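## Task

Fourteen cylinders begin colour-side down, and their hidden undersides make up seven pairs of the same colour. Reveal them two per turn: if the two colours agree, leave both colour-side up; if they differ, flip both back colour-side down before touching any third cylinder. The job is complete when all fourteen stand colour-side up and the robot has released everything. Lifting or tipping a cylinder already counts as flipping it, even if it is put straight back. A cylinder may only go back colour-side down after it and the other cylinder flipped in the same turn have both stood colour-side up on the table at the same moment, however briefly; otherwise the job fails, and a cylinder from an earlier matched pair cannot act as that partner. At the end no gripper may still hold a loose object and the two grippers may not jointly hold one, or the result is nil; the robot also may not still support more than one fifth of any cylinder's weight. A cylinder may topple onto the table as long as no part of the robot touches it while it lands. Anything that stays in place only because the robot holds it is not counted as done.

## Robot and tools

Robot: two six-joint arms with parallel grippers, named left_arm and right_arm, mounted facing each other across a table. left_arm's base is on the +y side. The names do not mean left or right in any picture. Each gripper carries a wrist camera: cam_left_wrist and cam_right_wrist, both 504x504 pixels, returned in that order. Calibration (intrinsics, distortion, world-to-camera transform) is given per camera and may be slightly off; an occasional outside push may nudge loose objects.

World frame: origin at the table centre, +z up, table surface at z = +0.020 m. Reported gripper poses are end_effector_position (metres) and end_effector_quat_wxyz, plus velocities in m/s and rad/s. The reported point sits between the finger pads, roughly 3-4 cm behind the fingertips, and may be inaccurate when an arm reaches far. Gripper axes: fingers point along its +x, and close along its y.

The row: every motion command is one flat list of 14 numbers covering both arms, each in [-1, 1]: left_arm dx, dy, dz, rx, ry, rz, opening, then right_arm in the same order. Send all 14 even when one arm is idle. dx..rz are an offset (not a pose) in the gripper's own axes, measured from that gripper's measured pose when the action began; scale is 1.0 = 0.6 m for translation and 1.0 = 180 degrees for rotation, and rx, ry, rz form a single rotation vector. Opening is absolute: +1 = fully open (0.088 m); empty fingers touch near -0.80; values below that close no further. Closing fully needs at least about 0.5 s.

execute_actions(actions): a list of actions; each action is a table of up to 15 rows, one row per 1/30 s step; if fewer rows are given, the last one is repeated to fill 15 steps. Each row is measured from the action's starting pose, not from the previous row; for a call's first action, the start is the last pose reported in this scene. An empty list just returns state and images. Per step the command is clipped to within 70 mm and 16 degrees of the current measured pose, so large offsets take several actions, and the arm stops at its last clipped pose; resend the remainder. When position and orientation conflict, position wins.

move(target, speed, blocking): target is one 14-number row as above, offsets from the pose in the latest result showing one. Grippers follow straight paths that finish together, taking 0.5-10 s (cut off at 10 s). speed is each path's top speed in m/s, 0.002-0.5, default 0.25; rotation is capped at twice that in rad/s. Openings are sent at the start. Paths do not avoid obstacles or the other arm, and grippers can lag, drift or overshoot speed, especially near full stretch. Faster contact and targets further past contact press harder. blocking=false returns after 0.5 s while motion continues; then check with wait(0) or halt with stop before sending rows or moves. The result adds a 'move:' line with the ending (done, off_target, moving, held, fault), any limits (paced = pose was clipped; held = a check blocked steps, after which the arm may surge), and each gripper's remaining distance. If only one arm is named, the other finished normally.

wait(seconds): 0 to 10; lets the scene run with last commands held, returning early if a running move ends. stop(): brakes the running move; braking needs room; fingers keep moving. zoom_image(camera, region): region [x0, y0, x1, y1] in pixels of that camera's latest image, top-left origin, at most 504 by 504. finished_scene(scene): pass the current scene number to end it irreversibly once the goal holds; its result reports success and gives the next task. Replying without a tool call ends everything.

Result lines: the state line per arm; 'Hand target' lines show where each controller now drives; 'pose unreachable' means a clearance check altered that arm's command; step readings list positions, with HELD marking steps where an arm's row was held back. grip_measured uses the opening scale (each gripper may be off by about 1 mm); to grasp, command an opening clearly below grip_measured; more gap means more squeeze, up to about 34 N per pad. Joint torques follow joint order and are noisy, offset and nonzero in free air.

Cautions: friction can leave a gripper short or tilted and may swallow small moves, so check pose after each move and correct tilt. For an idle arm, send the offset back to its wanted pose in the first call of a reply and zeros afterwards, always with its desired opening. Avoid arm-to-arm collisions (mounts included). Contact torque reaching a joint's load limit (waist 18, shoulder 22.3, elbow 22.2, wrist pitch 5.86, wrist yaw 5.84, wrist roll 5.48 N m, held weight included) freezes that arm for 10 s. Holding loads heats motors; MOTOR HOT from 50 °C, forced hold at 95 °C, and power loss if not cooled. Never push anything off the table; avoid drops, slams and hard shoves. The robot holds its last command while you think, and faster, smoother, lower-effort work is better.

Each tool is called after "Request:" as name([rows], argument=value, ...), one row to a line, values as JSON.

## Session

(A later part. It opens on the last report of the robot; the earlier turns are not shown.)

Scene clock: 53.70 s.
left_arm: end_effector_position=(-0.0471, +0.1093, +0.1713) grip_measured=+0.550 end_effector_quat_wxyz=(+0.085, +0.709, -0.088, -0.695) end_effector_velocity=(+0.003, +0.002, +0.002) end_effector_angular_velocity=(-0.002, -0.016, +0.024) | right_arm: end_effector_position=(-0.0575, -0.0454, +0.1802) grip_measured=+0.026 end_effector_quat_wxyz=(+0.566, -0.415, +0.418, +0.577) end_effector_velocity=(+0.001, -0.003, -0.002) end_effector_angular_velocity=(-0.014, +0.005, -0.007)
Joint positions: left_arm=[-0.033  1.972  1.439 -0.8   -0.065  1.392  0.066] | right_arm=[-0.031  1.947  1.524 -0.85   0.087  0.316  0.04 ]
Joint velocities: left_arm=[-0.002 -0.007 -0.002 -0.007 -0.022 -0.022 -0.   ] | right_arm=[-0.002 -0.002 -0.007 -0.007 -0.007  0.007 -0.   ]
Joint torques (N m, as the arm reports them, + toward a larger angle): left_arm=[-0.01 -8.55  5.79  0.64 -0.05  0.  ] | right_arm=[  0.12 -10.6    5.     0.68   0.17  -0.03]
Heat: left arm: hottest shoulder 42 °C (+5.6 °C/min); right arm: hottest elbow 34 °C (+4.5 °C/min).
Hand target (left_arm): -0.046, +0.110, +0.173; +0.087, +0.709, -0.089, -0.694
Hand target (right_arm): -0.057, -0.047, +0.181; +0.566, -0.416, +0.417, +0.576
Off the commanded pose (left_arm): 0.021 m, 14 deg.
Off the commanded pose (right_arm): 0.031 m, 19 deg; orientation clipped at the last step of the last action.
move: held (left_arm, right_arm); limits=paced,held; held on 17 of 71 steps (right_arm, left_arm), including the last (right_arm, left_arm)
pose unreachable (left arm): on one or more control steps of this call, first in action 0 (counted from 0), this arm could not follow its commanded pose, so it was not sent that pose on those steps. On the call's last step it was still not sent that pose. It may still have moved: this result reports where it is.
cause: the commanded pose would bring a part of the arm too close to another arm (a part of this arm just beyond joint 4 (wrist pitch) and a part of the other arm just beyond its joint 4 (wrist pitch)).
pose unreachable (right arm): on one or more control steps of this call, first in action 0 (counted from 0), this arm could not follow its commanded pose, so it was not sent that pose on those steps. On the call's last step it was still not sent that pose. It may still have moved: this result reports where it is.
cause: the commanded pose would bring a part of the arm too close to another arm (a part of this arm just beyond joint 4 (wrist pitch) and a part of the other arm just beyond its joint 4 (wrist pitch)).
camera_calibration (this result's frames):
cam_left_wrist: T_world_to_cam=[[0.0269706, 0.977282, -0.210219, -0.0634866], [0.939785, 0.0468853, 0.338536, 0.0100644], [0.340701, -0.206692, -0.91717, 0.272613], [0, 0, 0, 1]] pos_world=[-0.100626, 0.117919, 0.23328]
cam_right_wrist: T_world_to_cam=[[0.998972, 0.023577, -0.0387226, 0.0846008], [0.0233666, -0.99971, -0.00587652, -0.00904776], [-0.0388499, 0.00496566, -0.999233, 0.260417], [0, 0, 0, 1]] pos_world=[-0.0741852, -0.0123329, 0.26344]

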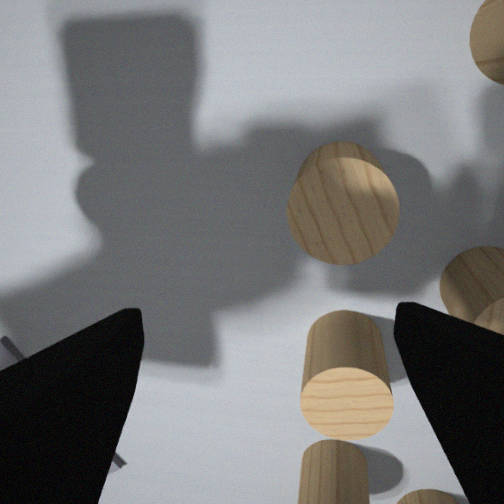

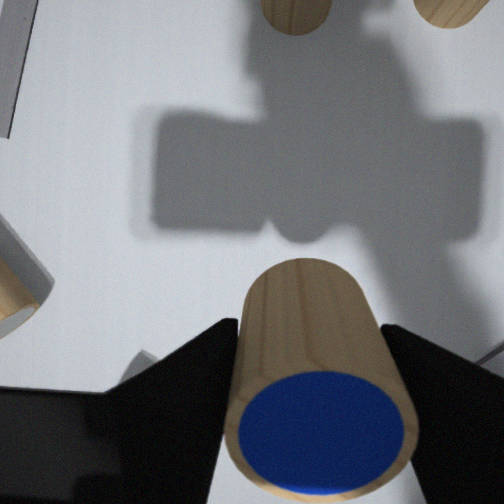

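Request:
move(target=[0,0,0,0,0,0,0.55,0.012,-0.01,-0.1,0,0.03,0,-0.3], speed=0.2)

Request:
move(target=[0.022,-0.021,0.023,0,0,-0.078,0.55,0,0,0,0,0.072,0,-0.3], speed=0.2)

Scene clock: 58.10 s.
left_arm: end_effector_position=(-0.0471, +0.1094, +0.1714) grip_measured=+0.550 end_effector_quat_wxyz=(+0.085, +0.709, -0.088, -0.695) end_effector_velocity=(+0.001, +0.005, -0.003) end_effector_angular_velocity=(+0.027, +0.011, +0.036) | right_arm: end_effector_position=(-0.0505, -0.0967, +0.1545) grip_measured=+0.024 end_effector_quat_wxyz=(+0.546, -0.444, +0.442, +0.556) end_effector_velocity=(+0.001, -0.004, +0.004) end_effector_angular_velocity=(-0.000, +0.006, +0.006)
Joint positions: left_arm=[-0.033  1.972  1.438 -0.8   -0.065  1.392  0.066] | right_arm=[-0.012  1.848  1.309 -0.824  0.066  0.338  0.04 ]
Joint velocities: left_arm=[ 0.002  0.002 -0.002 -0.022  0.007 -0.037 -0.   ] | right_arm=[-0.002 -0.022 -0.012 -0.007 -0.007 -0.007 -0.   ]
Joint torques (N m, as the arm reports them, + toward a larger angle): left_arm=[-0.05 -7.83  6.19  0.61  0.    0.04] | right_arm=[ 0.29 -9.82  4.27  0.74 -0.02  0.13]
Heat: left arm: hottest shoulder 43 °C (+6.2 °C/min); right arm: hottest elbow 34 °C (+4.1 °C/min).
Hand target (left_arm): -0.047, +0.109, +0.171; +0.085, +0.709, -0.088, -0.695
Hand target (right_arm): -0.051, -0.100, +0.155; +0.546, -0.442, +0.444, +0.557
Off the commanded pose (left_arm): 0.000 m, 0 deg.
Off the commanded pose (right_arm): 0.004 m, 0 deg.
move: done
camera_calibration (this result's frames):
cam_left_wrist: T_world_to_cam=[[0.0269706, 0.977282, -0.210219, -0.0635678], [0.939785, 0.0468853, 0.338536, 0.0100304], [0.340701, -0.206692, -0.91717, 0.272662], [0, 0, 0, 1]] pos_world=[-0.100608, 0.11801, 0.233319]
cam_right_wrist: T_world_to_cam=[[0.999111, 0.0239096, -0.0347181, 0.0772709], [0.026884, -0.995766, 0.0879013, -0.0746185], [-0.0324694, -0.0887565, -0.995524, 0.225937], [0, 0, 0, 1]] pos_world=[-0.0678601, -0.0560967, 0.234168]

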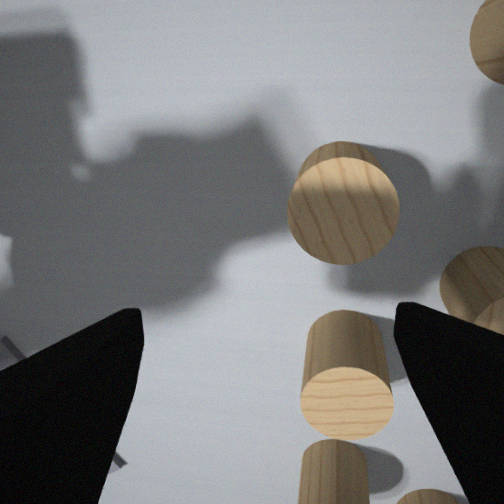

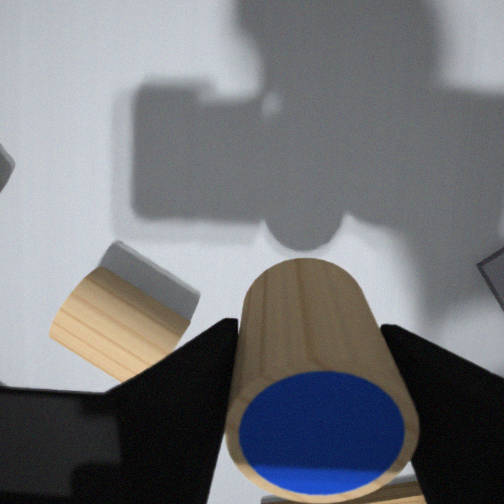

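Scene clock: 59.00 s.
left_arm: end_effector_position=(-0.0560, +0.1179, +0.1584) grip_measured=+0.550 end_effector_quat_wxyz=(+0.017, +0.716, -0.018, -0.698) end_effector_velocity=(+0.001, +0.002, +0.000) end_effector_angular_velocity=(+0.005, -0.008, +0.020) | right_arm: end_effector_position=(-0.0504, -0.0982, +0.1560) grip_measured=+0.024 end_effector_quat_wxyz=(+0.510, -0.486, +0.486, +0.517) end_effector_velocity=(+0.005, -0.004, -0.000) end_effector_angular_velocity=(-0.018, -0.015, -0.000)
Joint positions: left_arm=[-0.048  2.109  1.615 -1.033 -0.036  1.368  0.066] | right_arm=[-0.033  1.959  1.484 -1.042  0.011  0.327  0.04 ]
Joint velocities: left_arm=[-0.002 -0.002 -0.002 -0.007 -0.007 -0.022 -0.   ] | right_arm=[-0.007 -0.002 -0.002 -0.022  0.007 -0.007 -0.   ]
Joint torques (N m, as the arm reports them, + toward a larger angle): left_arm=[ 0.05 -8.7   5.51  0.36  0.    0.05] | right_arm=[ 0.11 -9.62  5.11  0.16  0.05 -0.01]
Heat: left arm: hottest shoulder 43 °C (+6.1 °C/min); right arm: hottest shoulder 34 °C (+4.1 °C/min).
Hand target (left_arm): -0.056, +0.118, +0.159; +0.018, +0.716, -0.019, -0.697
Hand target (right_arm): -0.050, -0.099, +0.156; +0.510, -0.487, +0.486, +0.517
Off the commanded pose (left_arm): 0.006 m, 3 deg.
Off the commanded pose (right_arm): 0.002 m, 4 deg.
move: held (left_arm, right_arm); limits=held; held on 9 of 27 steps (right_arm, left_arm), including the last (right_arm, left_arm)
pose unreachable (left arm): on one or more control steps of this call, first in action 0 (counted from 0), this arm could not follow its commanded pose, so it was not sent that pose on those steps. On the call's last step it was still not sent that pose. It may still have moved: this result reports where it is.
cause: the commanded pose would bring a part of the arm too close to another arm (a part of this arm just beyond joint 4 (wrist pitch) and a part of the other arm just beyond its joint 4 (wrist pitch)).
pose unreachable (right arm): on one or more control steps of this call, first in action 0 (counted from 0), this arm could not follow its commanded pose, so it was not sent that pose on those steps. On the call's last step it was still not sent that pose. It may still have moved: this result reports where it is.
cause: the commanded pose would bring a part of the arm too close to another arm (a part of this arm just beyond joint 4 (wrist pitch) and a part of the other arm just beyond its joint 4 (wrist pitch)).
camera_calibration (this result's frames):
cam_left_wrist: T_world_to_cam=[[0.0224419, 0.999606, -0.0168385, -0.107859], [0.937834, -0.015214, 0.346751, 0.0283526], [0.346358, -0.0235735, -0.937806, 0.247573], [0, 0, 0, 1]] pos_world=[-0.109918, 0.114084, 0.220528]
cam_right_wrist: T_world_to_cam=[[0.999249, 0.0149712, -0.0357302, 0.0764832], [0.0233789, -0.96847, 0.248029, -0.0986705], [-0.0308903, -0.248678, -0.968093, 0.207434], [0, 0, 0, 1]] pos_world=[-0.0677113, -0.0451202, 0.228021]

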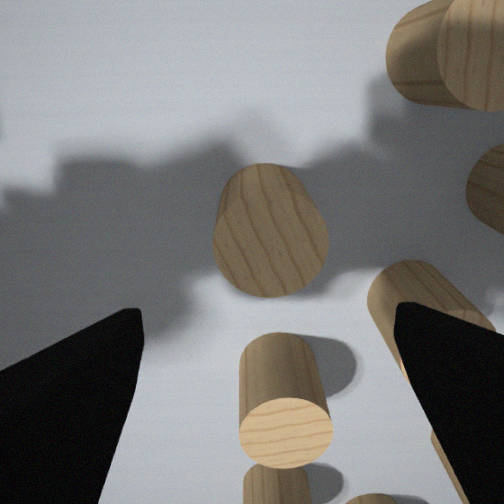

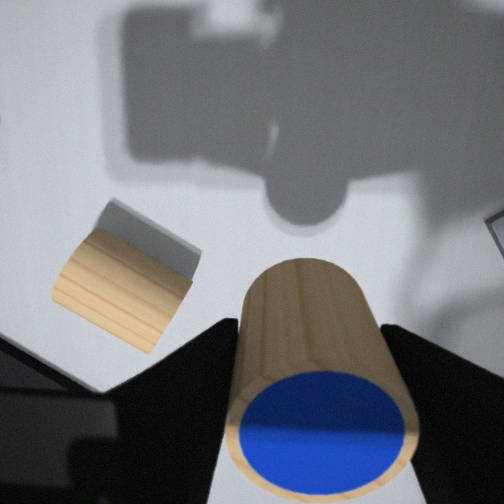

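Request:
move(target=[0.004,-0.193,0.025,0,0,-0.016,0.5,0,-0.033,0,0,0.02,0,-0.3], speed=0.25)

Request:
move(target=[0,0,0,0,0,0,0.5,0.135,0,0,0,0,0,-0.3], speed=0.07)

Scene clock: 62.10 s.
left_arm: end_effector_position=(-0.0693, +0.2324, +0.1480) grip_measured=+0.500 end_effector_quat_wxyz=(-0.004, +0.719, +0.002, -0.695) end_effector_velocity=(-0.001, +0.007, -0.000) end_effector_angular_velocity=(+0.013, +0.003, +0.015) | right_arm: end_effector_position=(-0.0304, -0.1002, +0.1578) grip_measured=+0.024 end_effector_quat_wxyz=(+0.497, -0.501, +0.501, +0.501) end_effector_velocity=(+0.001, -0.005, +0.000) end_effector_angular_velocity=(-0.023, +0.001, +0.034)
Joint positions: left_arm=[-0.165  1.784  1.115 -0.92  -0.029  1.251  0.064] | right_arm=[-0.088  1.972  1.511 -1.111 -0.005  0.275  0.04 ]
Joint velocities: left_arm=[-0.007 -0.012 -0.017 -0.007  0.007 -0.022 -0.   ] | right_arm=[-0.002 -0.002 -0.002 -0.022 -0.007 -0.037 -0.   ]
Joint torques (N m, as the arm reports them, + toward a larger angle): left_arm=[-0.28 -7.27  4.86  0.43  0.21 -0.07] | right_arm=[-0.13 -7.83  6.96 -0.08 -0.11 -0.23]
Heat: left arm: hottest shoulder 43 °C (+6.1 °C/min); right arm: hottest shoulder 34 °C (+4.1 °C/min).
Hand target (left_arm): -0.071, +0.234, +0.150; -0.001, +0.716, +0.001, -0.698
Hand target (right_arm): -0.031, -0.098, +0.156; +0.494, -0.503, +0.501, +0.502
Off the commanded pose (left_arm): 0.003 m, 1 deg.
Off the commanded pose (right_arm): 0.003 m, 0 deg.
move: done
camera_calibration (this result's frames):
cam_left_wrist: T_world_to_cam=[[0.0220751, 0.998884, 0.0417541, -0.230759], [0.935345, -0.0353833, 0.351963, 0.049871], [0.353047, 0.0312849, -0.935082, 0.232452], [0, 0, 0, 1]] pos_world=[-0.123619, 0.224994, 0.209444]
cam_right_wrist: T_world_to_cam=[[0.999401, 0.00959688, -0.0332524, 0.0556894], [0.0192319, -0.952786, 0.303033, -0.108824], [-0.0287742, -0.303491, -0.9524, 0.201364], [0, 0, 0, 1]] pos_world=[-0.047769, -0.0431081, 0.226608]

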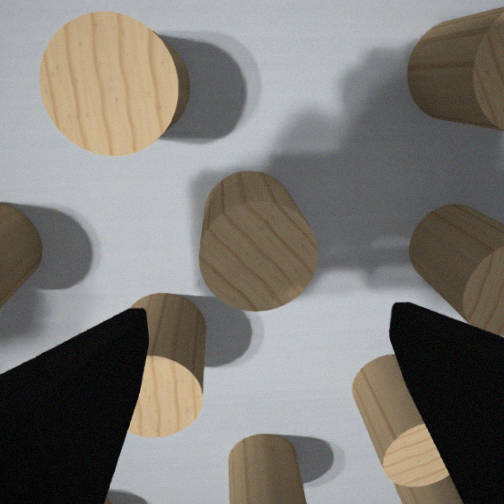

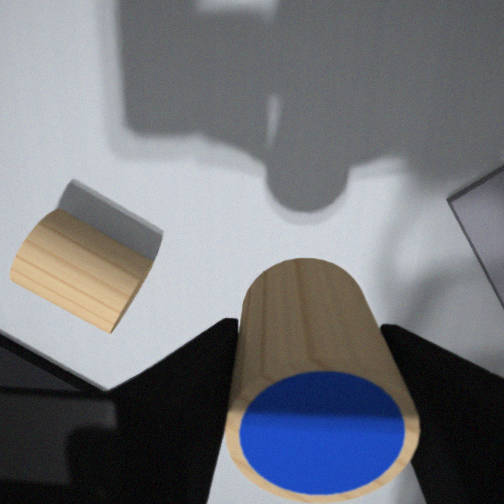

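Scene clock: 63.63 s.
left_arm: end_effector_position=(-0.0693, +0.2326, +0.1480) grip_measured=+0.500 end_effector_quat_wxyz=(-0.004, +0.719, +0.003, -0.695) end_effector_velocity=(+0.001, +0.002, -0.001) end_effector_angular_velocity=(+0.010, -0.011, -0.010) | right_arm: end_effector_position=(-0.0315, -0.0963, +0.0841) grip_measured=+0.024 end_effector_quat_wxyz=(+0.501, -0.494, +0.497, +0.508) end_effector_velocity=(+0.000, -0.002, +0.000) end_effector_angular_velocity=(-0.009, +0.005, -0.010)
Joint positions: left_arm=[-0.165  1.784  1.114 -0.92  -0.029  1.25   0.063] | right_arm=[-0.088  2.067  1.34  -0.823 -0.005  0.275  0.04 ]
Joint velocities: left_arm=[-0.002  0.002 -0.002 -0.007 -0.007  0.007 -0.   ] | right_arm=[-0.002 -0.002 -0.002 -0.007 -0.007  0.007 -0.001]
Joint torques (N m, as the arm reports them, + toward a larger angle): left_arm=[-0.19 -5.91  5.65  0.17  0.03 -0.01] | right_arm=[ 0.21 -8.08  3.69  0.29  0.    0.01]
Heat: left arm: hottest shoulder 43 °C (+6.0 °C/min); right arm: hottest shoulder 34 °C (+4.0 °C/min).
Hand target (left_arm): -0.069, +0.232, +0.148; -0.004, +0.719, +0.003, -0.695
Hand target (right_arm): -0.031, -0.101, +0.077; +0.497, -0.501, +0.501, +0.501
Off the commanded pose (left_arm): 0.000 m, 0 deg.
Off the commanded pose (right_arm): 0.009 m, 1 deg.
move: off_target (right_arm)
camera_calibration (this result's frames):
cam_left_wrist: T_world_to_cam=[[0.0216891, 0.998878, 0.0421057, -0.230951], [0.935315, -0.0351496, 0.352066, 0.0497972], [0.353151, 0.0317461, -0.935028, 0.232246], [0, 0, 0, 1]] pos_world=[-0.123585, 0.225069, 0.209349]
cam_right_wrist: T_world_to_cam=[[0.999184, 0.0103524, -0.0390455, 0.0548924], [0.0209915, -0.958909, 0.282936, -0.0815574], [-0.034512, -0.283524, -0.958344, 0.134634], [0, 0, 0, 1]] pos_world=[-0.0484891, -0.0406024, 0.154244]

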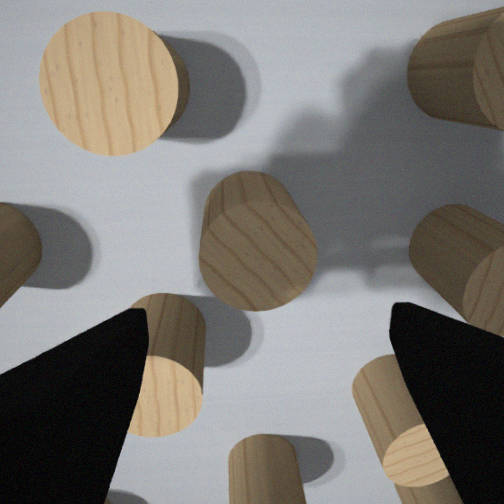

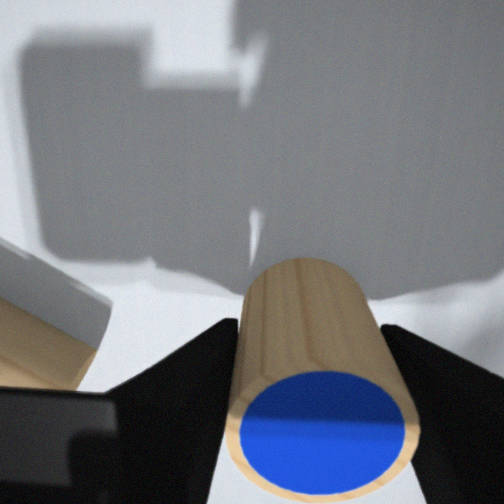

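Request:
move(target=[0.135,0.002,0.007,0,-0.011,0,0.5,0,0,0,0,0,0,0.55], speed=0.07)

Request:
execute_actions([
  [[0,0,0,0,0,0,-0.3,-0.06,0,0,0,0,0,0.55]],
  [[0,0,0,0,0,0,-0.3,-0.06,0,0,0,0,0,0.55]],
])

Request:
move(target=[-0.13,0,0,0,0,0,-0.3,0,0,0,0,0,0,0.55], speed=0.15)

Scene clock: 68.97 s.
left_arm: end_effector_position=(-0.0707, +0.2301, +0.0704) grip_measured=+0.500 end_effector_quat_wxyz=(+0.001, +0.708, -0.001, -0.706) end_effector_velocity=(+0.001, +0.003, -0.001) end_effector_angular_velocity=(+0.009, -0.011, +0.005) | right_arm: end_effector_position=(-0.0315, -0.0963, +0.0839) grip_measured=+0.550 end_effector_quat_wxyz=(+0.501, -0.494, +0.497, +0.508) end_effector_velocity=(-0.000, +0.001, +0.000) end_effector_angular_velocity=(+0.005, +0.009, -0.010)
Joint positions: left_arm=[-0.154  1.948  0.968 -0.59  -0.002  1.261  0.063] | right_arm=[-0.088  2.067  1.339 -0.823 -0.005  0.276  0.066]
Joint velocities: left_arm=[-0.002  0.002 -0.002 -0.007 -0.007 -0.007 -0.   ] | right_arm=[-0.002 -0.002 -0.002  0.007 -0.007  0.007 -0.   ]
Joint torques (N m, as the arm reports them, + toward a larger angle): left_arm=[ 0.18 -5.42  4.18  0.45  0.2   0.11] | right_arm=[ 0.03 -9.5   5.04  0.07  0.   -0.03]
Heat: left arm: hottest shoulder 43 °C (+6.0 °C/min); right arm: hottest shoulder 35 °C (+4.0 °C/min).
Hand target (left_arm): -0.070, +0.232, +0.067; -0.004, +0.707, +0.003, -0.708
Hand target (right_arm): -0.032, -0.096, +0.084; +0.501, -0.494, +0.497, +0.508
Off the commanded pose (left_arm): 0.004 m, 1 deg.
Off the commanded pose (right_arm): 0.000 m, 0 deg.
move: done
camera_calibration (this result's frames):
cam_left_wrist: T_world_to_cam=[[0.0218291, 0.999294, 0.03058, -0.224522], [0.945926, -0.0305458, 0.322941, 0.0800976], [0.323647, 0.0218769, -0.945925, 0.161271], [0, 0, 0, 1]] pos_world=[-0.12306, 0.223282, 0.13355]
cam_right_wrist: T_world_to_cam=[[0.999187, 0.00997113, -0.0390524, 0.0548474], [0.0206277, -0.958916, 0.282939, -0.0815096], [-0.0346267, -0.283515, -0.958343, 0.134422], [0, 0, 0, 1]] pos_world=[-0.0484669, -0.0405972, 0.154026]

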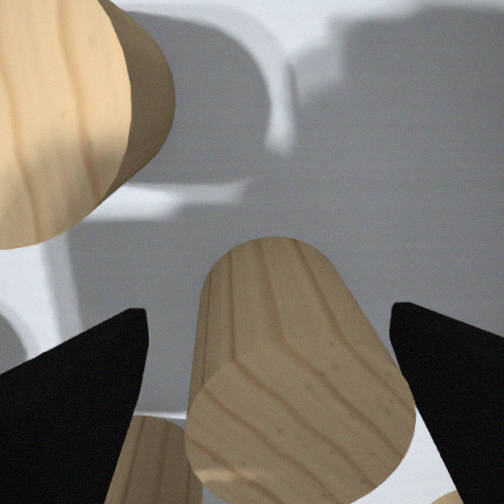

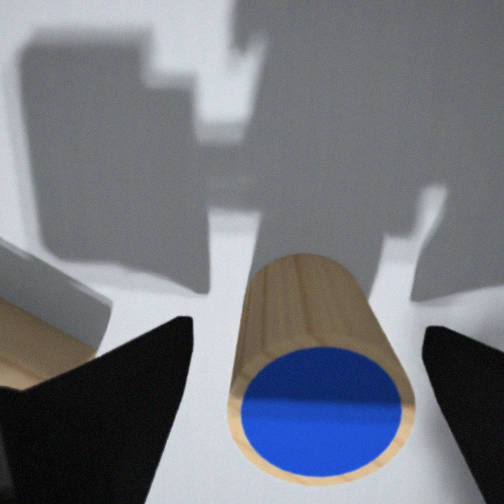

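Scene clock: 69.97 s.
left_arm: end_effector_position=(-0.0706, +0.2304, +0.0703) grip_measured=+0.035 end_effector_quat_wxyz=(+0.000, +0.708, -0.000, -0.706) end_effector_velocity=(+0.001, +0.001, -0.001) end_effector_angular_velocity=(-0.005, -0.006, +0.005) | right_arm: end_effector_position=(-0.0299, -0.1020, +0.1475) grip_measured=+0.550 end_effector_quat_wxyz=(+0.497, -0.501, +0.501, +0.501) end_effector_velocity=(+0.000, -0.001, +0.004) end_effector_angular_velocity=(-0.009, +0.005, +0.005)
Joint positions: left_arm=[-0.154  1.948  0.968 -0.591 -0.002  1.261  0.041] | right_arm=[-0.088  1.976  1.474 -1.073 -0.005  0.276  0.066]
Joint velocities: left_arm=[-0.002 -0.002 -0.007  0.007 -0.007 -0.007 -0.001] | right_arm=[-0.002 -0.002  0.012 -0.022 -0.007 -0.007 -0.   ]
Joint torques (N m, as the arm reports them, + toward a larger angle): left_arm=[-0.1  -6.24  4.68  0.23  0.05 -0.01] | right_arm=[ 0.01 -9.63  6.75 -0.04  0.   -0.03]
Heat: left arm: hottest shoulder 43 °C (+6.0 °C/min); right arm: hottest shoulder 36 °C (+4.0 °C/min).
Hand target (left_arm): -0.071, +0.230, +0.070; +0.000, +0.708, -0.000, -0.706
Hand target (right_arm): -0.030, -0.100, +0.152; +0.499, -0.498, +0.499, +0.504
Off the commanded pose (left_arm): 0.000 m, 0 deg.
Off the commanded pose (right_arm): 0.005 m, 1 deg.
Step readings (end_effector_position; steps 1 to 15: 1st action; 16 to 30: 2nd action):
0: left_arm (-0.0707, +0.2301, +0.0704) | right_arm (-0.0315, -0.0963, +0.0839)
1: left_arm (-0.0707, +0.2302, +0.0703) | right_arm (-0.0309, -0.0984, +0.0874)
2: left_arm (-0.0707, +0.2302, +0.0703) | right_arm (-0.0299, -0.1019, +0.0907)
4: left_arm (-0.0707, +0.2303, +0.0704) | right_arm (-0.0296, -0.1029, +0.0993)
8: left_arm (-0.0706, +0.2304, +0.0704) | right_arm (-0.0310, -0.0981, +0.1140)
15: left_arm (-0.0706, +0.2304, +0.0703) | right_arm (-0.0306, -0.0995, +0.1156)
16: left_arm (-0.0706, +0.2304, +0.0703) | right_arm (-0.0301, -0.1013, +0.1195)
17: left_arm (-0.0706, +0.2304, +0.0703) | right_arm (-0.0293, -0.1041, +0.1231)
19: left_arm (-0.0706, +0.2304, +0.0703) | right_arm (-0.0293, -0.1042, +0.1317)
23: left_arm (-0.0706, +0.2304, +0.0703) | right_arm (-0.0303, -0.1007, +0.1458)
30: end_effector_position above
camera_calibration (this result's frames):
cam_left_wrist: T_world_to_cam=[[0.0218145, 0.999248, 0.032042, -0.224904], [0.945775, -0.0310153, 0.323337, 0.0801232], [0.324088, 0.0232511, -0.945741, 0.160834], [0, 0, 0, 1]] pos_world=[-0.122997, 0.22348, 0.133407]
cam_right_wrist: T_world_to_cam=[[0.999418, 0.00916712, -0.0328436, 0.054752], [0.0187401, -0.952347, 0.304439, -0.107576], [-0.0284877, -0.304878, -0.951965, 0.190836], [0, 0, 0, 1]] pos_world=[-0.0472677, -0.0447703, 0.216218]

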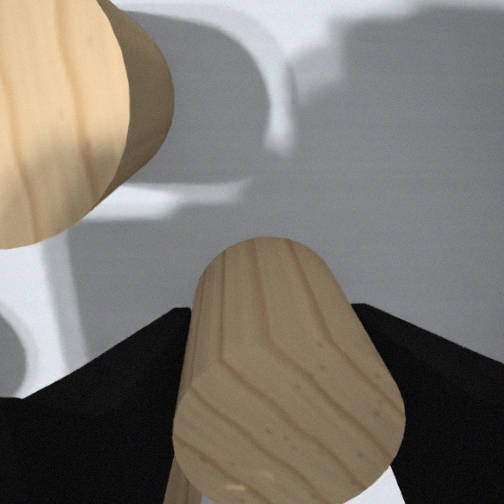

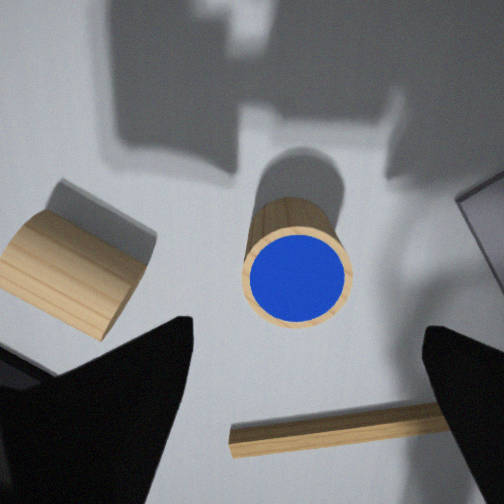

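Scene clock: 70.97 s.
left_arm: end_effector_position=(-0.0697, +0.2333, +0.1423) grip_measured=+0.035 end_effector_quat_wxyz=(-0.006, +0.710, +0.006, -0.704) end_effector_velocity=(+0.001, +0.000, +0.001) end_effector_angular_velocity=(+0.000, -0.008, +0.005) | right_arm: end_effector_position=(-0.0299, -0.1020, +0.1475) grip_measured=+0.550 end_effector_quat_wxyz=(+0.497, -0.501, +0.501, +0.501) end_effector_velocity=(+0.003, +0.003, -0.000) end_effector_angular_velocity=(+0.009, -0.005, -0.015)
Joint positions: left_arm=[-0.154  1.791  1.098 -0.897 -0.002  1.261  0.041] | right_arm=[-0.088  1.976  1.474 -1.073 -0.005  0.276  0.066]
Joint velocities: left_arm=[-0.002 -0.002  0.002 -0.007 -0.007 -0.007  0.001] | right_arm=[-0.007  0.002  0.002  0.007  0.007  0.007 -0.   ]
Joint torques (N m, as the arm reports them, + toward a larger angle): left_arm=[-0.29 -7.2   6.56 -0.02  0.05 -0.04] | right_arm=[ 0.05 -9.24  5.48  0.09  0.   -0.01]
Heat: left arm: hottest shoulder 43 °C (+7.1 °C/min); right arm: hottest shoulder 36 °C (+4.0 °C/min).
Hand target (left_arm): -0.071, +0.230, +0.148; +0.000, +0.708, -0.000, -0.706
Hand target (right_arm): -0.030, -0.102, +0.147; +0.497, -0.501, +0.501, +0.501
Off the commanded pose (left_arm): 0.007 m, 1 deg.
Off the commanded pose (right_arm): 0.000 m, 0 deg.
move: done
camera_calibration (this result's frames):
cam_left_wrist: T_world_to_cam=[[0.0215803, 0.998519, 0.0499447, -0.232529], [0.943915, -0.0368129, 0.328131, 0.0566034], [0.329484, 0.0400623, -0.943311, 0.22463], [0, 0, 0, 1]] pos_world=[-0.122423, 0.225269, 0.204936]
cam_right_wrist: T_world_to_cam=[[0.999418, 0.00916712, -0.0328436, 0.054752], [0.0187401, -0.952347, 0.304439, -0.107576], [-0.0284877, -0.304878, -0.951965, 0.190836], [0, 0, 0, 1]] pos_world=[-0.0472677, -0.0447703, 0.216218]

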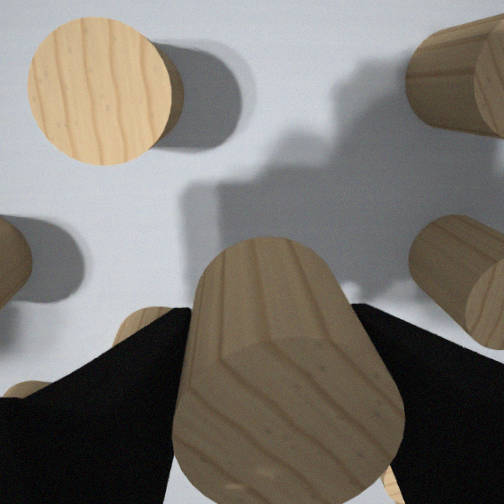

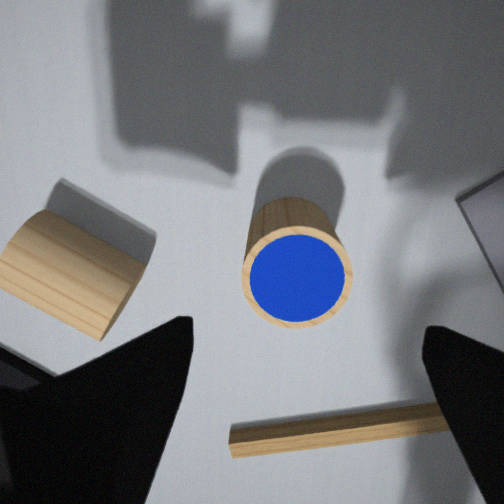

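Request:
move(target=[-0.228,0.385,-0.116,0,0,0.503,-0.3,-0.213,-0.053,-0.05,0,-0.497,0,1], speed=0.4)

Scene clock: 75.30 s.
left_arm: end_effector_position=(-0.0028, +0.0032, +0.2741) grip_measured=+0.034 end_effector_quat_wxyz=(+0.492, +0.506, -0.500, -0.502) end_effector_velocity=(+0.002, -0.001, +0.001) end_effector_angular_velocity=(-0.007, +0.007, +0.020) | right_arm: end_effector_position=(+0.0015, -0.1302, +0.2837) grip_measured=+1.000 end_effector_quat_wxyz=(+0.702, +0.011, +0.008, +0.712) end_effector_velocity=(-0.002, -0.001, -0.004) end_effector_angular_velocity=(-0.006, -0.025, +0.010)
Joint positions: left_arm=[ 0.092  1.964  0.935  1.012 -0.061  1.582  0.041] | right_arm=[0.006 1.159 0.295 0.868 0.359 0.026 0.088]
Joint velocities: left_arm=[-0.002  0.002  0.002  0.007 -0.022 -0.007  0.   ] | right_arm=[ 0.002  0.007 -0.007  0.007 -0.007 -0.022  0.   ]
Joint torques (N m, as the arm reports them, + toward a larger angle): left_arm=[ 0.05 -6.77  7.24  2.1   0.19  0.07] | right_arm=[-0.26 -2.6   4.49  1.89  0.03 -0.2 ]
Heat: left arm: hottest shoulder 43 °C (+7.0 °C/min); right arm: hottest shoulder 36 °C (+3.0 °C/min).
Hand target (left_arm): -0.003, +0.000, +0.276; +0.493, +0.503, -0.504, -0.500
Hand target (right_arm): +0.003, -0.131, +0.276; +0.703, -0.000, +0.010, +0.711
Off the commanded pose (left_arm): 0.004 m, 1 deg.
Off the commanded pose (right_arm): 0.009 m, 2 deg.
move: off_target (right_arm)
camera_calibration (this result's frames):
cam_left_wrist: T_world_to_cam=[[0.0341458, 0.0491868, -0.998206, 0.279639], [0.947421, 0.316369, 0.0479977, 0.0173678], [0.318162, -0.94736, -0.035798, 0.0905435], [0, 0, 0, 1]] pos_world=[-0.0548107, 0.0665282, 0.281545]
cam_right_wrist: T_world_to_cam=[[0.99877, 0.0444432, -0.0220018, 0.0296053], [-0.0078315, -0.296742, -0.954926, 0.266214], [-0.0489688, 0.953923, -0.296029, 0.290653], [0, 0, 0, 1]] pos_world=[-0.0132511, -0.199579, 0.340908]

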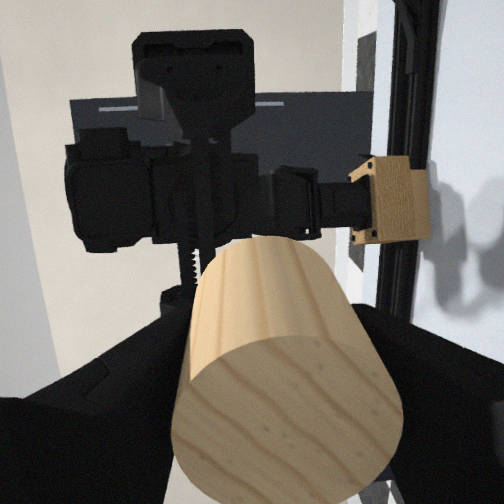

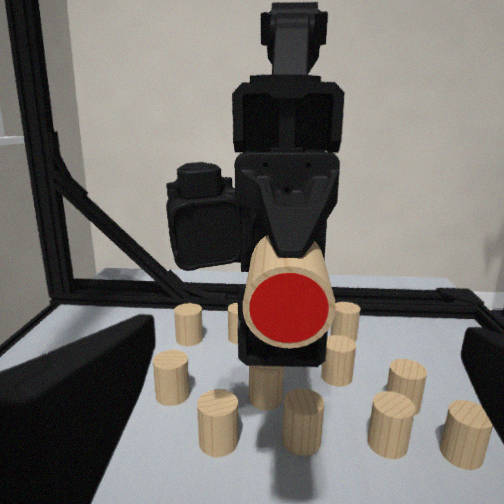

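Request:
move(target=[0,0,0,0,0,0,-0.3,0.148,0.001,-0.021,-0.006,0,-0.003,1], speed=0.1)

Scene clock: 78.03 s.
left_arm: end_effector_position=(-0.0028, +0.0031, +0.2741) grip_measured=+0.033 end_effector_quat_wxyz=(+0.492, +0.506, -0.500, -0.502) end_effector_velocity=(-0.000, +0.001, -0.001) end_effector_angular_velocity=(+0.007, -0.008, +0.005) | right_arm: end_effector_position=(-0.0007, -0.0449, +0.2715) grip_measured=+1.000 end_effector_quat_wxyz=(+0.705, +0.006, +0.004, +0.709) end_effector_velocity=(-0.001, +0.002, -0.005) end_effector_angular_velocity=(-0.021, +0.001, +0.005)
Joint positions: left_arm=[ 0.092  1.965  0.935  1.013 -0.061  1.582  0.041] | right_arm=[-0.097  1.593  0.551  1.045  0.266  0.013  0.088]
Joint velocities: left_arm=[-0.002 -0.002 -0.002 -0.007 -0.007  0.007 -0.   ] | right_arm=[-0.002  0.007  0.007 -0.022 -0.007  0.007  0.   ]
Joint torques (N m, as the arm reports them, + toward a larger angle): left_arm=[-0.12 -7.59  5.96  1.69  0.04 -0.07] | right_arm=[-0.16 -5.05  7.04  1.96 -0.09 -0.14]
Heat: left arm: hottest shoulder 43 °C (+7.1 °C/min); right arm: hottest shoulder 36 °C (+3.0 °C/min).
Hand target (left_arm): -0.003, +0.003, +0.274; +0.492, +0.506, -0.500, -0.502
Hand target (right_arm): -0.001, -0.042, +0.272; +0.705, +0.004, +0.001, +0.709
Off the commanded pose (left_arm): 0.000 m, 0 deg.
Off the commanded pose (right_arm): 0.004 m, 0 deg.
move: done
camera_calibration (this result's frames):
cam_left_wrist: T_world_to_cam=[[0.0341209, 0.0488068, -0.998225, 0.279589], [0.947422, 0.316387, 0.0478537, 0.0174551], [0.318161, -0.947374, -0.0354452, 0.0903346], [0, 0, 0, 1]] pos_world=[-0.0548182, 0.0664122, 0.28146]
cam_right_wrist: T_world_to_cam=[[0.999367, 0.034477, -0.00877464, 0.0236952], [0.00188154, -0.29752, -0.954714, 0.279717], [-0.0355263, 0.954093, -0.297397, 0.205945], [0, 0, 0, 1]] pos_world=[-0.01689, -0.114087, 0.328505]

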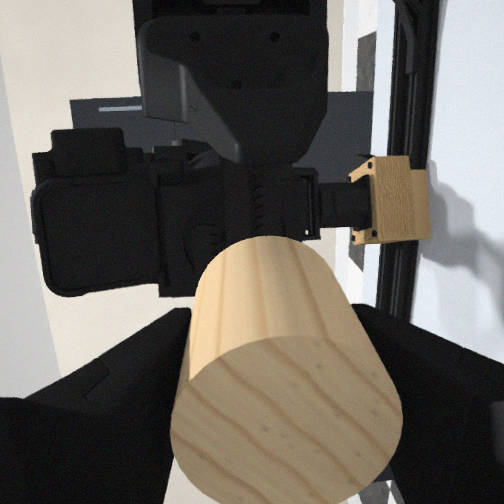

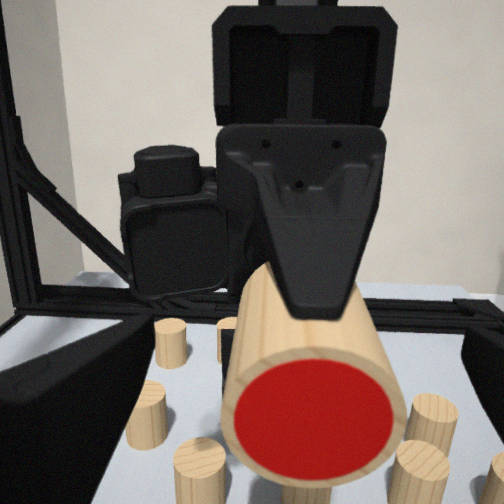

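Request:
execute_actions([
  [[0,0,0,0,0,0,-0.3,0.004,0.002,0.004,0,0,0,1]],
  [[0,0,0,0,0,0,-0.3,0,0,0,0,0,0,-0.3]],
  [[0,0,0,0,0,0,-0.3,0,0,0,0,0,0,-0.3]],
  [[0,0,0,0,0,0,1,0,0,0,0,0,0,-0.3]],
])

Request:
move(target=[-0.1,0,0,0,0,0,1,-0.1,0,0,0,0,0,-0.3], speed=0.15)

Request:
move(target=[-0.15,0,0,0,0,0,1,0.112,0.05,-0.198,0,0.505,0,-0.3], speed=0.4)

Request:
move(target=[0,0,0,0,0,0,1,0.14,0,0,0,0,0,-0.3], speed=0.07)

Scene clock: 83.23 s.
left_arm: end_effector_position=(-0.0023, +0.0030, +0.2739) grip_measured=+1.000 end_effector_quat_wxyz=(+0.492, +0.507, -0.500, -0.502) end_effector_velocity=(-0.000, -0.000, +0.004) end_effector_angular_velocity=(-0.012, +0.023, +0.005) | right_arm: end_effector_position=(-0.0012, -0.0443, +0.2699) grip_measured=+0.026 end_effector_quat_wxyz=(+0.705, +0.002, +0.006, +0.710) end_effector_velocity=(+0.004, -0.000, -0.002) end_effector_angular_velocity=(-0.007, -0.009, -0.015)
Joint positions: left_arm=[ 0.092  1.966  0.935  1.013 -0.062  1.582  0.088] | right_arm=[-0.097  1.594  0.554  1.035  0.264  0.013  0.04 ]
Joint velocities: left_arm=[-0.002 -0.002  0.002  0.007 -0.007 -0.022  0.   ] | right_arm=[-0.007 -0.002 -0.002 -0.007  0.007 -0.007 -0.   ]
Joint torques (N m, as the arm reports them, + toward a larger angle): left_arm=[-0.01 -7.49  6.01  1.75  0.   -0.03] | right_arm=[ 0.06 -6.32  5.52  1.82  0.01  0.  ]
Heat: left arm: hottest shoulder 43 °C (+5.0 °C/min); right arm: hottest shoulder 35 °C (+2.0 °C/min).
Hand target (left_arm): -0.002, +0.003, +0.274; +0.492, +0.507, -0.500, -0.502
Hand target (right_arm): -0.001, -0.044, +0.270; +0.705, +0.002, +0.006, +0.710
Off the commanded pose (left_arm): 0.000 m, 0 deg.
Off the commanded pose (right_arm): 0.000 m, 0 deg.
Step readings (end_effector_position; steps 1 to 15: 1st action; 16 to 30: 2nd action; 31 to 45: 3rd action; 46 to 60: 4th action):
0: left_arm (-0.0028, +0.0031, +0.2741) | right_arm (-0.0007, -0.0446, +0.2715)
1: left_arm (-0.0028, +0.0031, +0.2741) | right_arm (-0.0007, -0.0445, +0.2716)
2: left_arm (-0.0028, +0.0031, +0.2741) | right_arm (-0.0007, -0.0445, +0.2713)
4: left_arm (-0.0028, +0.0031, +0.2741) | right_arm (-0.0007, -0.0443, +0.2707)
8: left_arm (-0.0028, +0.0031, +0.2739) | right_arm (-0.0007, -0.0443, +0.2700)
15: left_arm (-0.0028, +0.0031, +0.2739) | right_arm (-0.0007, -0.0443, +0.2699)
16: left_arm (-0.0028, +0.0031, +0.2739) | right_arm (-0.0007, -0.0443, +0.2699)
17: left_arm (-0.0028, +0.0031, +0.2739) | right_arm (-0.0007, -0.0443, +0.2699)
19: left_arm (-0.0028, +0.0031, +0.2739) | right_arm (-0.0007, -0.0443, +0.2699)
23: left_arm (-0.0027, +0.0031, +0.2739) | right_arm (-0.0008, -0.0443, +0.2699)
30: left_arm (-0.0023, +0.0030, +0.2739) | right_arm (-0.0012, -0.0443, +0.2699)
31: left_arm (-0.0023, +0.0030, +0.2739) | right_arm (-0.0012, -0.0443, +0.2699)
32: left_arm (-0.0023, +0.0030, +0.2739) | right_arm (-0.0012, -0.0443, +0.2699)
34: left_arm (-0.0023, +0.0030, +0.2739) | right_arm (-0.0012, -0.0443, +0.2699)
38: left_arm (-0.0023, +0.0030, +0.2739) | right_arm (-0.0012, -0.0443, +0.2699)
45: left_arm (-0.0023, +0.0030, +0.2739) | right_arm (-0.0012, -0.0443, +0.2699)
46: left_arm (-0.0023, +0.0030, +0.2739) | right_arm (-0.0012, -0.0443, +0.2699)
47: left_arm (-0.0023, +0.0030, +0.2739) | right_arm (-0.0012, -0.0443, +0.2699)
49: left_arm (-0.0023, +0.0030, +0.2739) | right_arm (-0.0012, -0.0443, +0.2699)
53: left_arm (-0.0023, +0.0030, +0.2739) | right_arm (-0.0012, -0.0443, +0.2699)
60: end_effector_position above
camera_calibration (this result's frames):
cam_left_wrist: T_world_to_cam=[[0.0340836, 0.049238, -0.998205, 0.279378], [0.946937, 0.317814, 0.0480098, 0.0169488], [0.319608, -0.946874, -0.035793, 0.0902236], [0, 0, 0, 1]] pos_world=[-0.0544078, 0.0662877, 0.281293]
cam_right_wrist: T_world_to_cam=[[0.999318, 0.0363177, -0.00672653, 0.0237484], [0.00469623, -0.305574, -0.952157, 0.277379], [-0.0366356, 0.951475, -0.305536, 0.206982], [0, 0, 0, 1]] pos_world=[-0.0174519, -0.113041, 0.327509]

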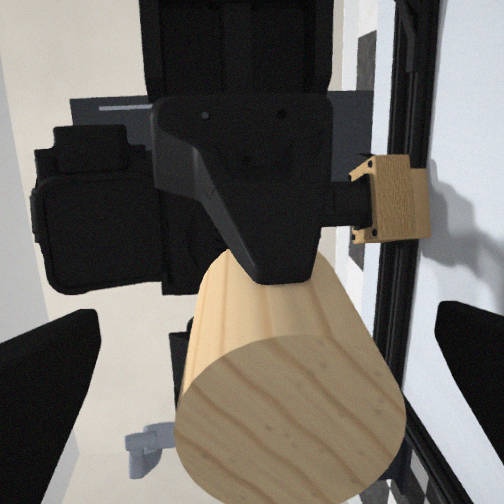

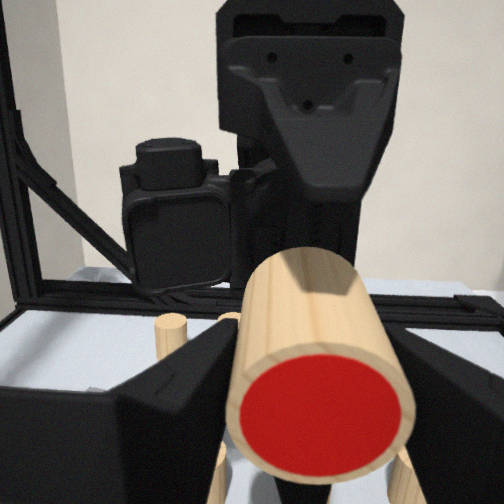

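Scene clock: 84.13 s.
left_arm: end_effector_position=(-0.0022, +0.0608, +0.2713) grip_measured=+1.000 end_effector_quat_wxyz=(+0.488, +0.508, -0.498, -0.505) end_effector_velocity=(+0.000, +0.002, +0.004) end_effector_angular_velocity=(-0.012, +0.023, +0.005) | right_arm: end_effector_position=(-0.0012, -0.1011, +0.2721) grip_measured=+0.025 end_effector_quat_wxyz=(+0.704, +0.004, +0.005, +0.710) end_effector_velocity=(-0.001, -0.003, +0.001) end_effector_angular_velocity=(+0.002, -0.021, +0.010)
Joint positions: left_arm=[ 0.082  1.797  0.685  1.086 -0.069  1.582  0.088] | right_arm=[-0.027  1.361  0.36   0.999  0.334  0.013  0.04 ]
Joint velocities: left_arm=[-0.002 -0.012 -0.007  0.007 -0.007 -0.022  0.   ] | right_arm=[ 0.002 -0.017 -0.007 -0.007 -0.007 -0.022 -0.   ]
Joint torques (N m, as the arm reports them, + toward a larger angle): left_arm=[-0.33 -7.42  4.86  2.03 -0.21 -0.04] | right_arm=[ 0.01 -5.49  3.95  1.7   0.07  0.02]
Heat: left arm: hottest shoulder 43 °C (+5.0 °C/min); right arm: hottest shoulder 35 °C (+2.0 °C/min).
Hand target (left_arm): -0.002, +0.063, +0.275; +0.492, +0.507, -0.499, -0.502
Hand target (right_arm): -0.001, -0.104, +0.270; +0.704, +0.002, +0.006, +0.710
Off the commanded pose (left_arm): 0.004 m, 1 deg.
Off the commanded pose (right_arm): 0.004 m, 0 deg.
move: done
camera_calibration (this result's frames):
cam_left_wrist: T_world_to_cam=[[0.0350807, 0.058603, -0.997665, 0.273305], [0.947981, 0.314086, 0.0517831, -0.00209715], [0.316387, -0.947584, -0.0445362, 0.147206], [0, 0, 0, 1]] pos_world=[-0.0541737, 0.124132, 0.279331]
cam_right_wrist: T_world_to_cam=[[0.999283, 0.0371069, -0.00748817, 0.0261155], [0.00407198, -0.302032, -0.953289, 0.262803], [-0.0376352, 0.952575, -0.301967, 0.260805], [0, 0, 0, 1]] pos_world=[-0.0173515, -0.170031, 0.329478]

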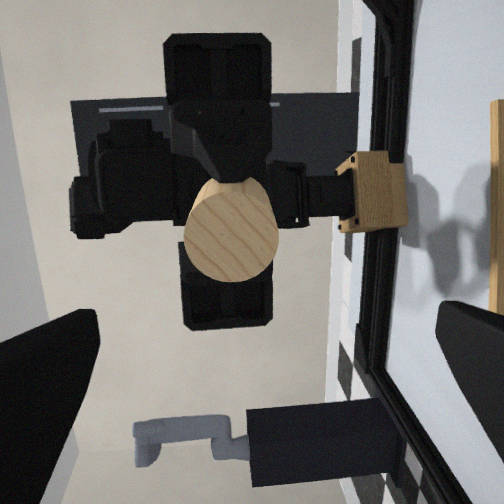

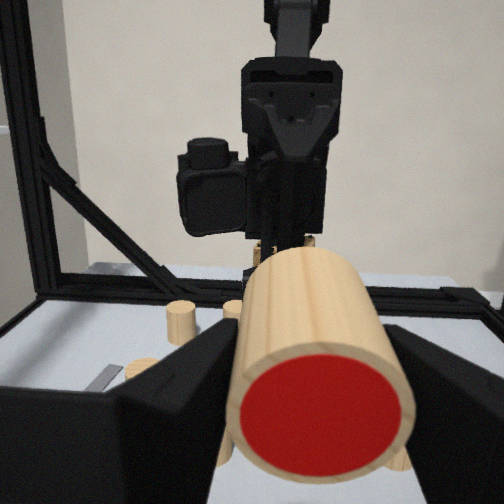

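Scene clock: 86.80 s.
left_arm: end_effector_position=(-0.0023, +0.1488, +0.2736) grip_measured=+1.000 end_effector_quat_wxyz=(+0.487, +0.508, -0.499, -0.506) end_effector_velocity=(-0.001, +0.002, -0.002) end_effector_angular_velocity=(+0.007, +0.006, +0.000) | right_arm: end_effector_position=(-0.0326, -0.0358, +0.1570) grip_measured=+0.024 end_effector_quat_wxyz=(+0.498, -0.501, +0.503, +0.498) end_effector_velocity=(+0.001, -0.003, -0.003) end_effector_angular_velocity=(-0.024, -0.014, +0.010)
Joint positions: left_arm=[ 0.054  1.478  0.345  1.105 -0.093  1.582  0.088] | right_arm=[-0.124  2.231  1.905 -1.253 -0.003  0.245  0.04 ]
Joint velocities: left_arm=[-0.007 -0.007 -0.007 -0.007 -0.007 -0.007  0.   ] | right_arm=[ 0.002  0.012  0.007 -0.022  0.007 -0.007  0.001]
Joint torques (N m, as the arm reports them, + toward a larger angle): left_arm=[-0.24 -4.96  4.91  1.57 -0.23 -0.06] | right_arm=[-0.18 -9.5   7.32 -0.12 -0.14 -0.14]
Heat: left arm: hottest shoulder 43 °C (+4.1 °C/min); right arm: hottest shoulder 35 °C (+2.0 °C/min).
Hand target (left_arm): -0.002, +0.151, +0.274; +0.488, +0.508, -0.498, -0.505
Hand target (right_arm): -0.032, -0.034, +0.153; +0.495, -0.504, +0.505, +0.497
Off the commanded pose (left_arm): 0.002 m, 0 deg.
Off the commanded pose (right_arm): 0.004 m, 1 deg.
move: done
camera_calibration (this result's frames):
cam_left_wrist: T_world_to_cam=[[0.0360057, 0.0591804, -0.997598, 0.270303], [0.949019, 0.310784, 0.052689, -0.0295191], [0.313156, -0.948636, -0.0449733, 0.231016], [0, 0, 0, 1]] pos_world=[-0.0540623, 0.212328, 0.281599]
cam_right_wrist: T_world_to_cam=[[0.999528, 0.00372331, -0.0304949, 0.0565749], [0.0129371, -0.951336, 0.307884, -0.048089], [-0.0278645, -0.308133, -0.950935, 0.219741], [0, 0, 0, 1]] pos_world=[-0.0498031, 0.0217502, 0.22549]

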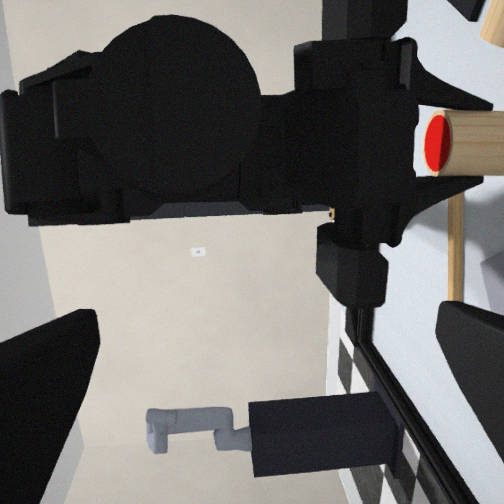

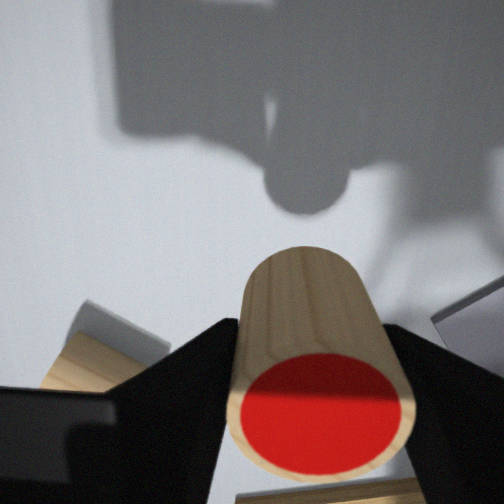

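Scene clock: 88.27 s.
left_arm: end_effector_position=(-0.0023, +0.1488, +0.2736) grip_measured=+1.000 end_effector_quat_wxyz=(+0.487, +0.508, -0.499, -0.506) end_effector_velocity=(+0.000, -0.000, +0.000) end_effector_angular_velocity=(+0.002, +0.007, +0.005) | right_arm: end_effector_position=(-0.0334, -0.0326, +0.0867) grip_measured=+0.024 end_effector_quat_wxyz=(+0.503, -0.494, +0.498, +0.506) end_effector_velocity=(+0.002, +0.000, -0.001) end_effector_angular_velocity=(+0.004, -0.007, +0.019)
Joint positions: left_arm=[ 0.054  1.478  0.345  1.105 -0.093  1.582  0.088] | right_arm=[-0.124  2.284  1.709 -0.977 -0.003  0.245  0.04 ]
Joint velocities: left_arm=[-0.002 -0.002  0.002 -0.007 -0.007 -0.007  0.   ] | right_arm=[-0.002 -0.002 -0.007  0.007  0.007 -0.022  0.   ]
Joint torques (N m, as the arm reports them, + toward a larger angle): left_arm=[-0.12 -3.94  5.52  1.74  0.   -0.06] | right_arm=[ 0.1  -8.81  3.55  1.15  0.02  0.01]
Heat: left arm: hottest shoulder 43 °C (+4.0 °C/min); right arm: hottest shoulder 36 °C (+3.0 °C/min).
Hand target (left_arm): -0.002, +0.149, +0.274; +0.487, +0.508, -0.499, -0.506
Hand target (right_arm): -0.033, -0.037, +0.073; +0.498, -0.501, +0.502, +0.498
Off the commanded pose (left_arm): 0.000 m, 0 deg.
Off the commanded pose (right_arm): 0.014 m, 1 deg.
move: off_target (right_arm)
camera_calibration (this result's frames):
cam_left_wrist: T_world_to_cam=[[0.0360057, 0.0591804, -0.997598, 0.270303], [0.949019, 0.310784, 0.052689, -0.0295191], [0.313156, -0.948636, -0.0449733, 0.231016], [0, 0, 0, 1]] pos_world=[-0.0540623, 0.212328, 0.281599]
cam_right_wrist: T_world_to_cam=[[0.999321, 0.00455494, -0.0365629, 0.0557556], [0.0147647, -0.958678, 0.284111, -0.0215226], [-0.033758, -0.284458, -0.958094, 0.155024], [0, 0, 0, 1]] pos_world=[-0.0501667, 0.0232106, 0.156681]

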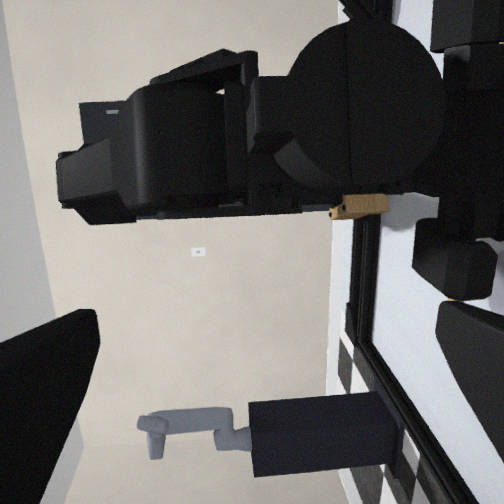

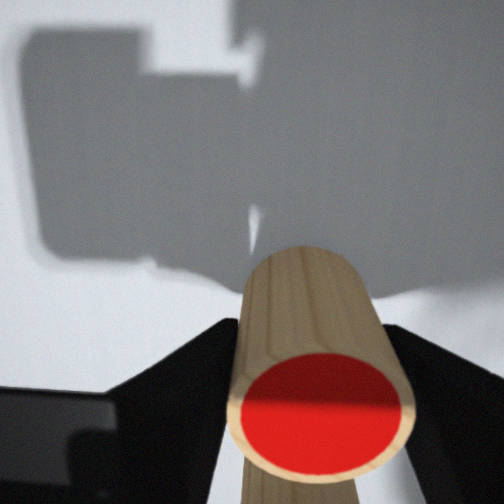

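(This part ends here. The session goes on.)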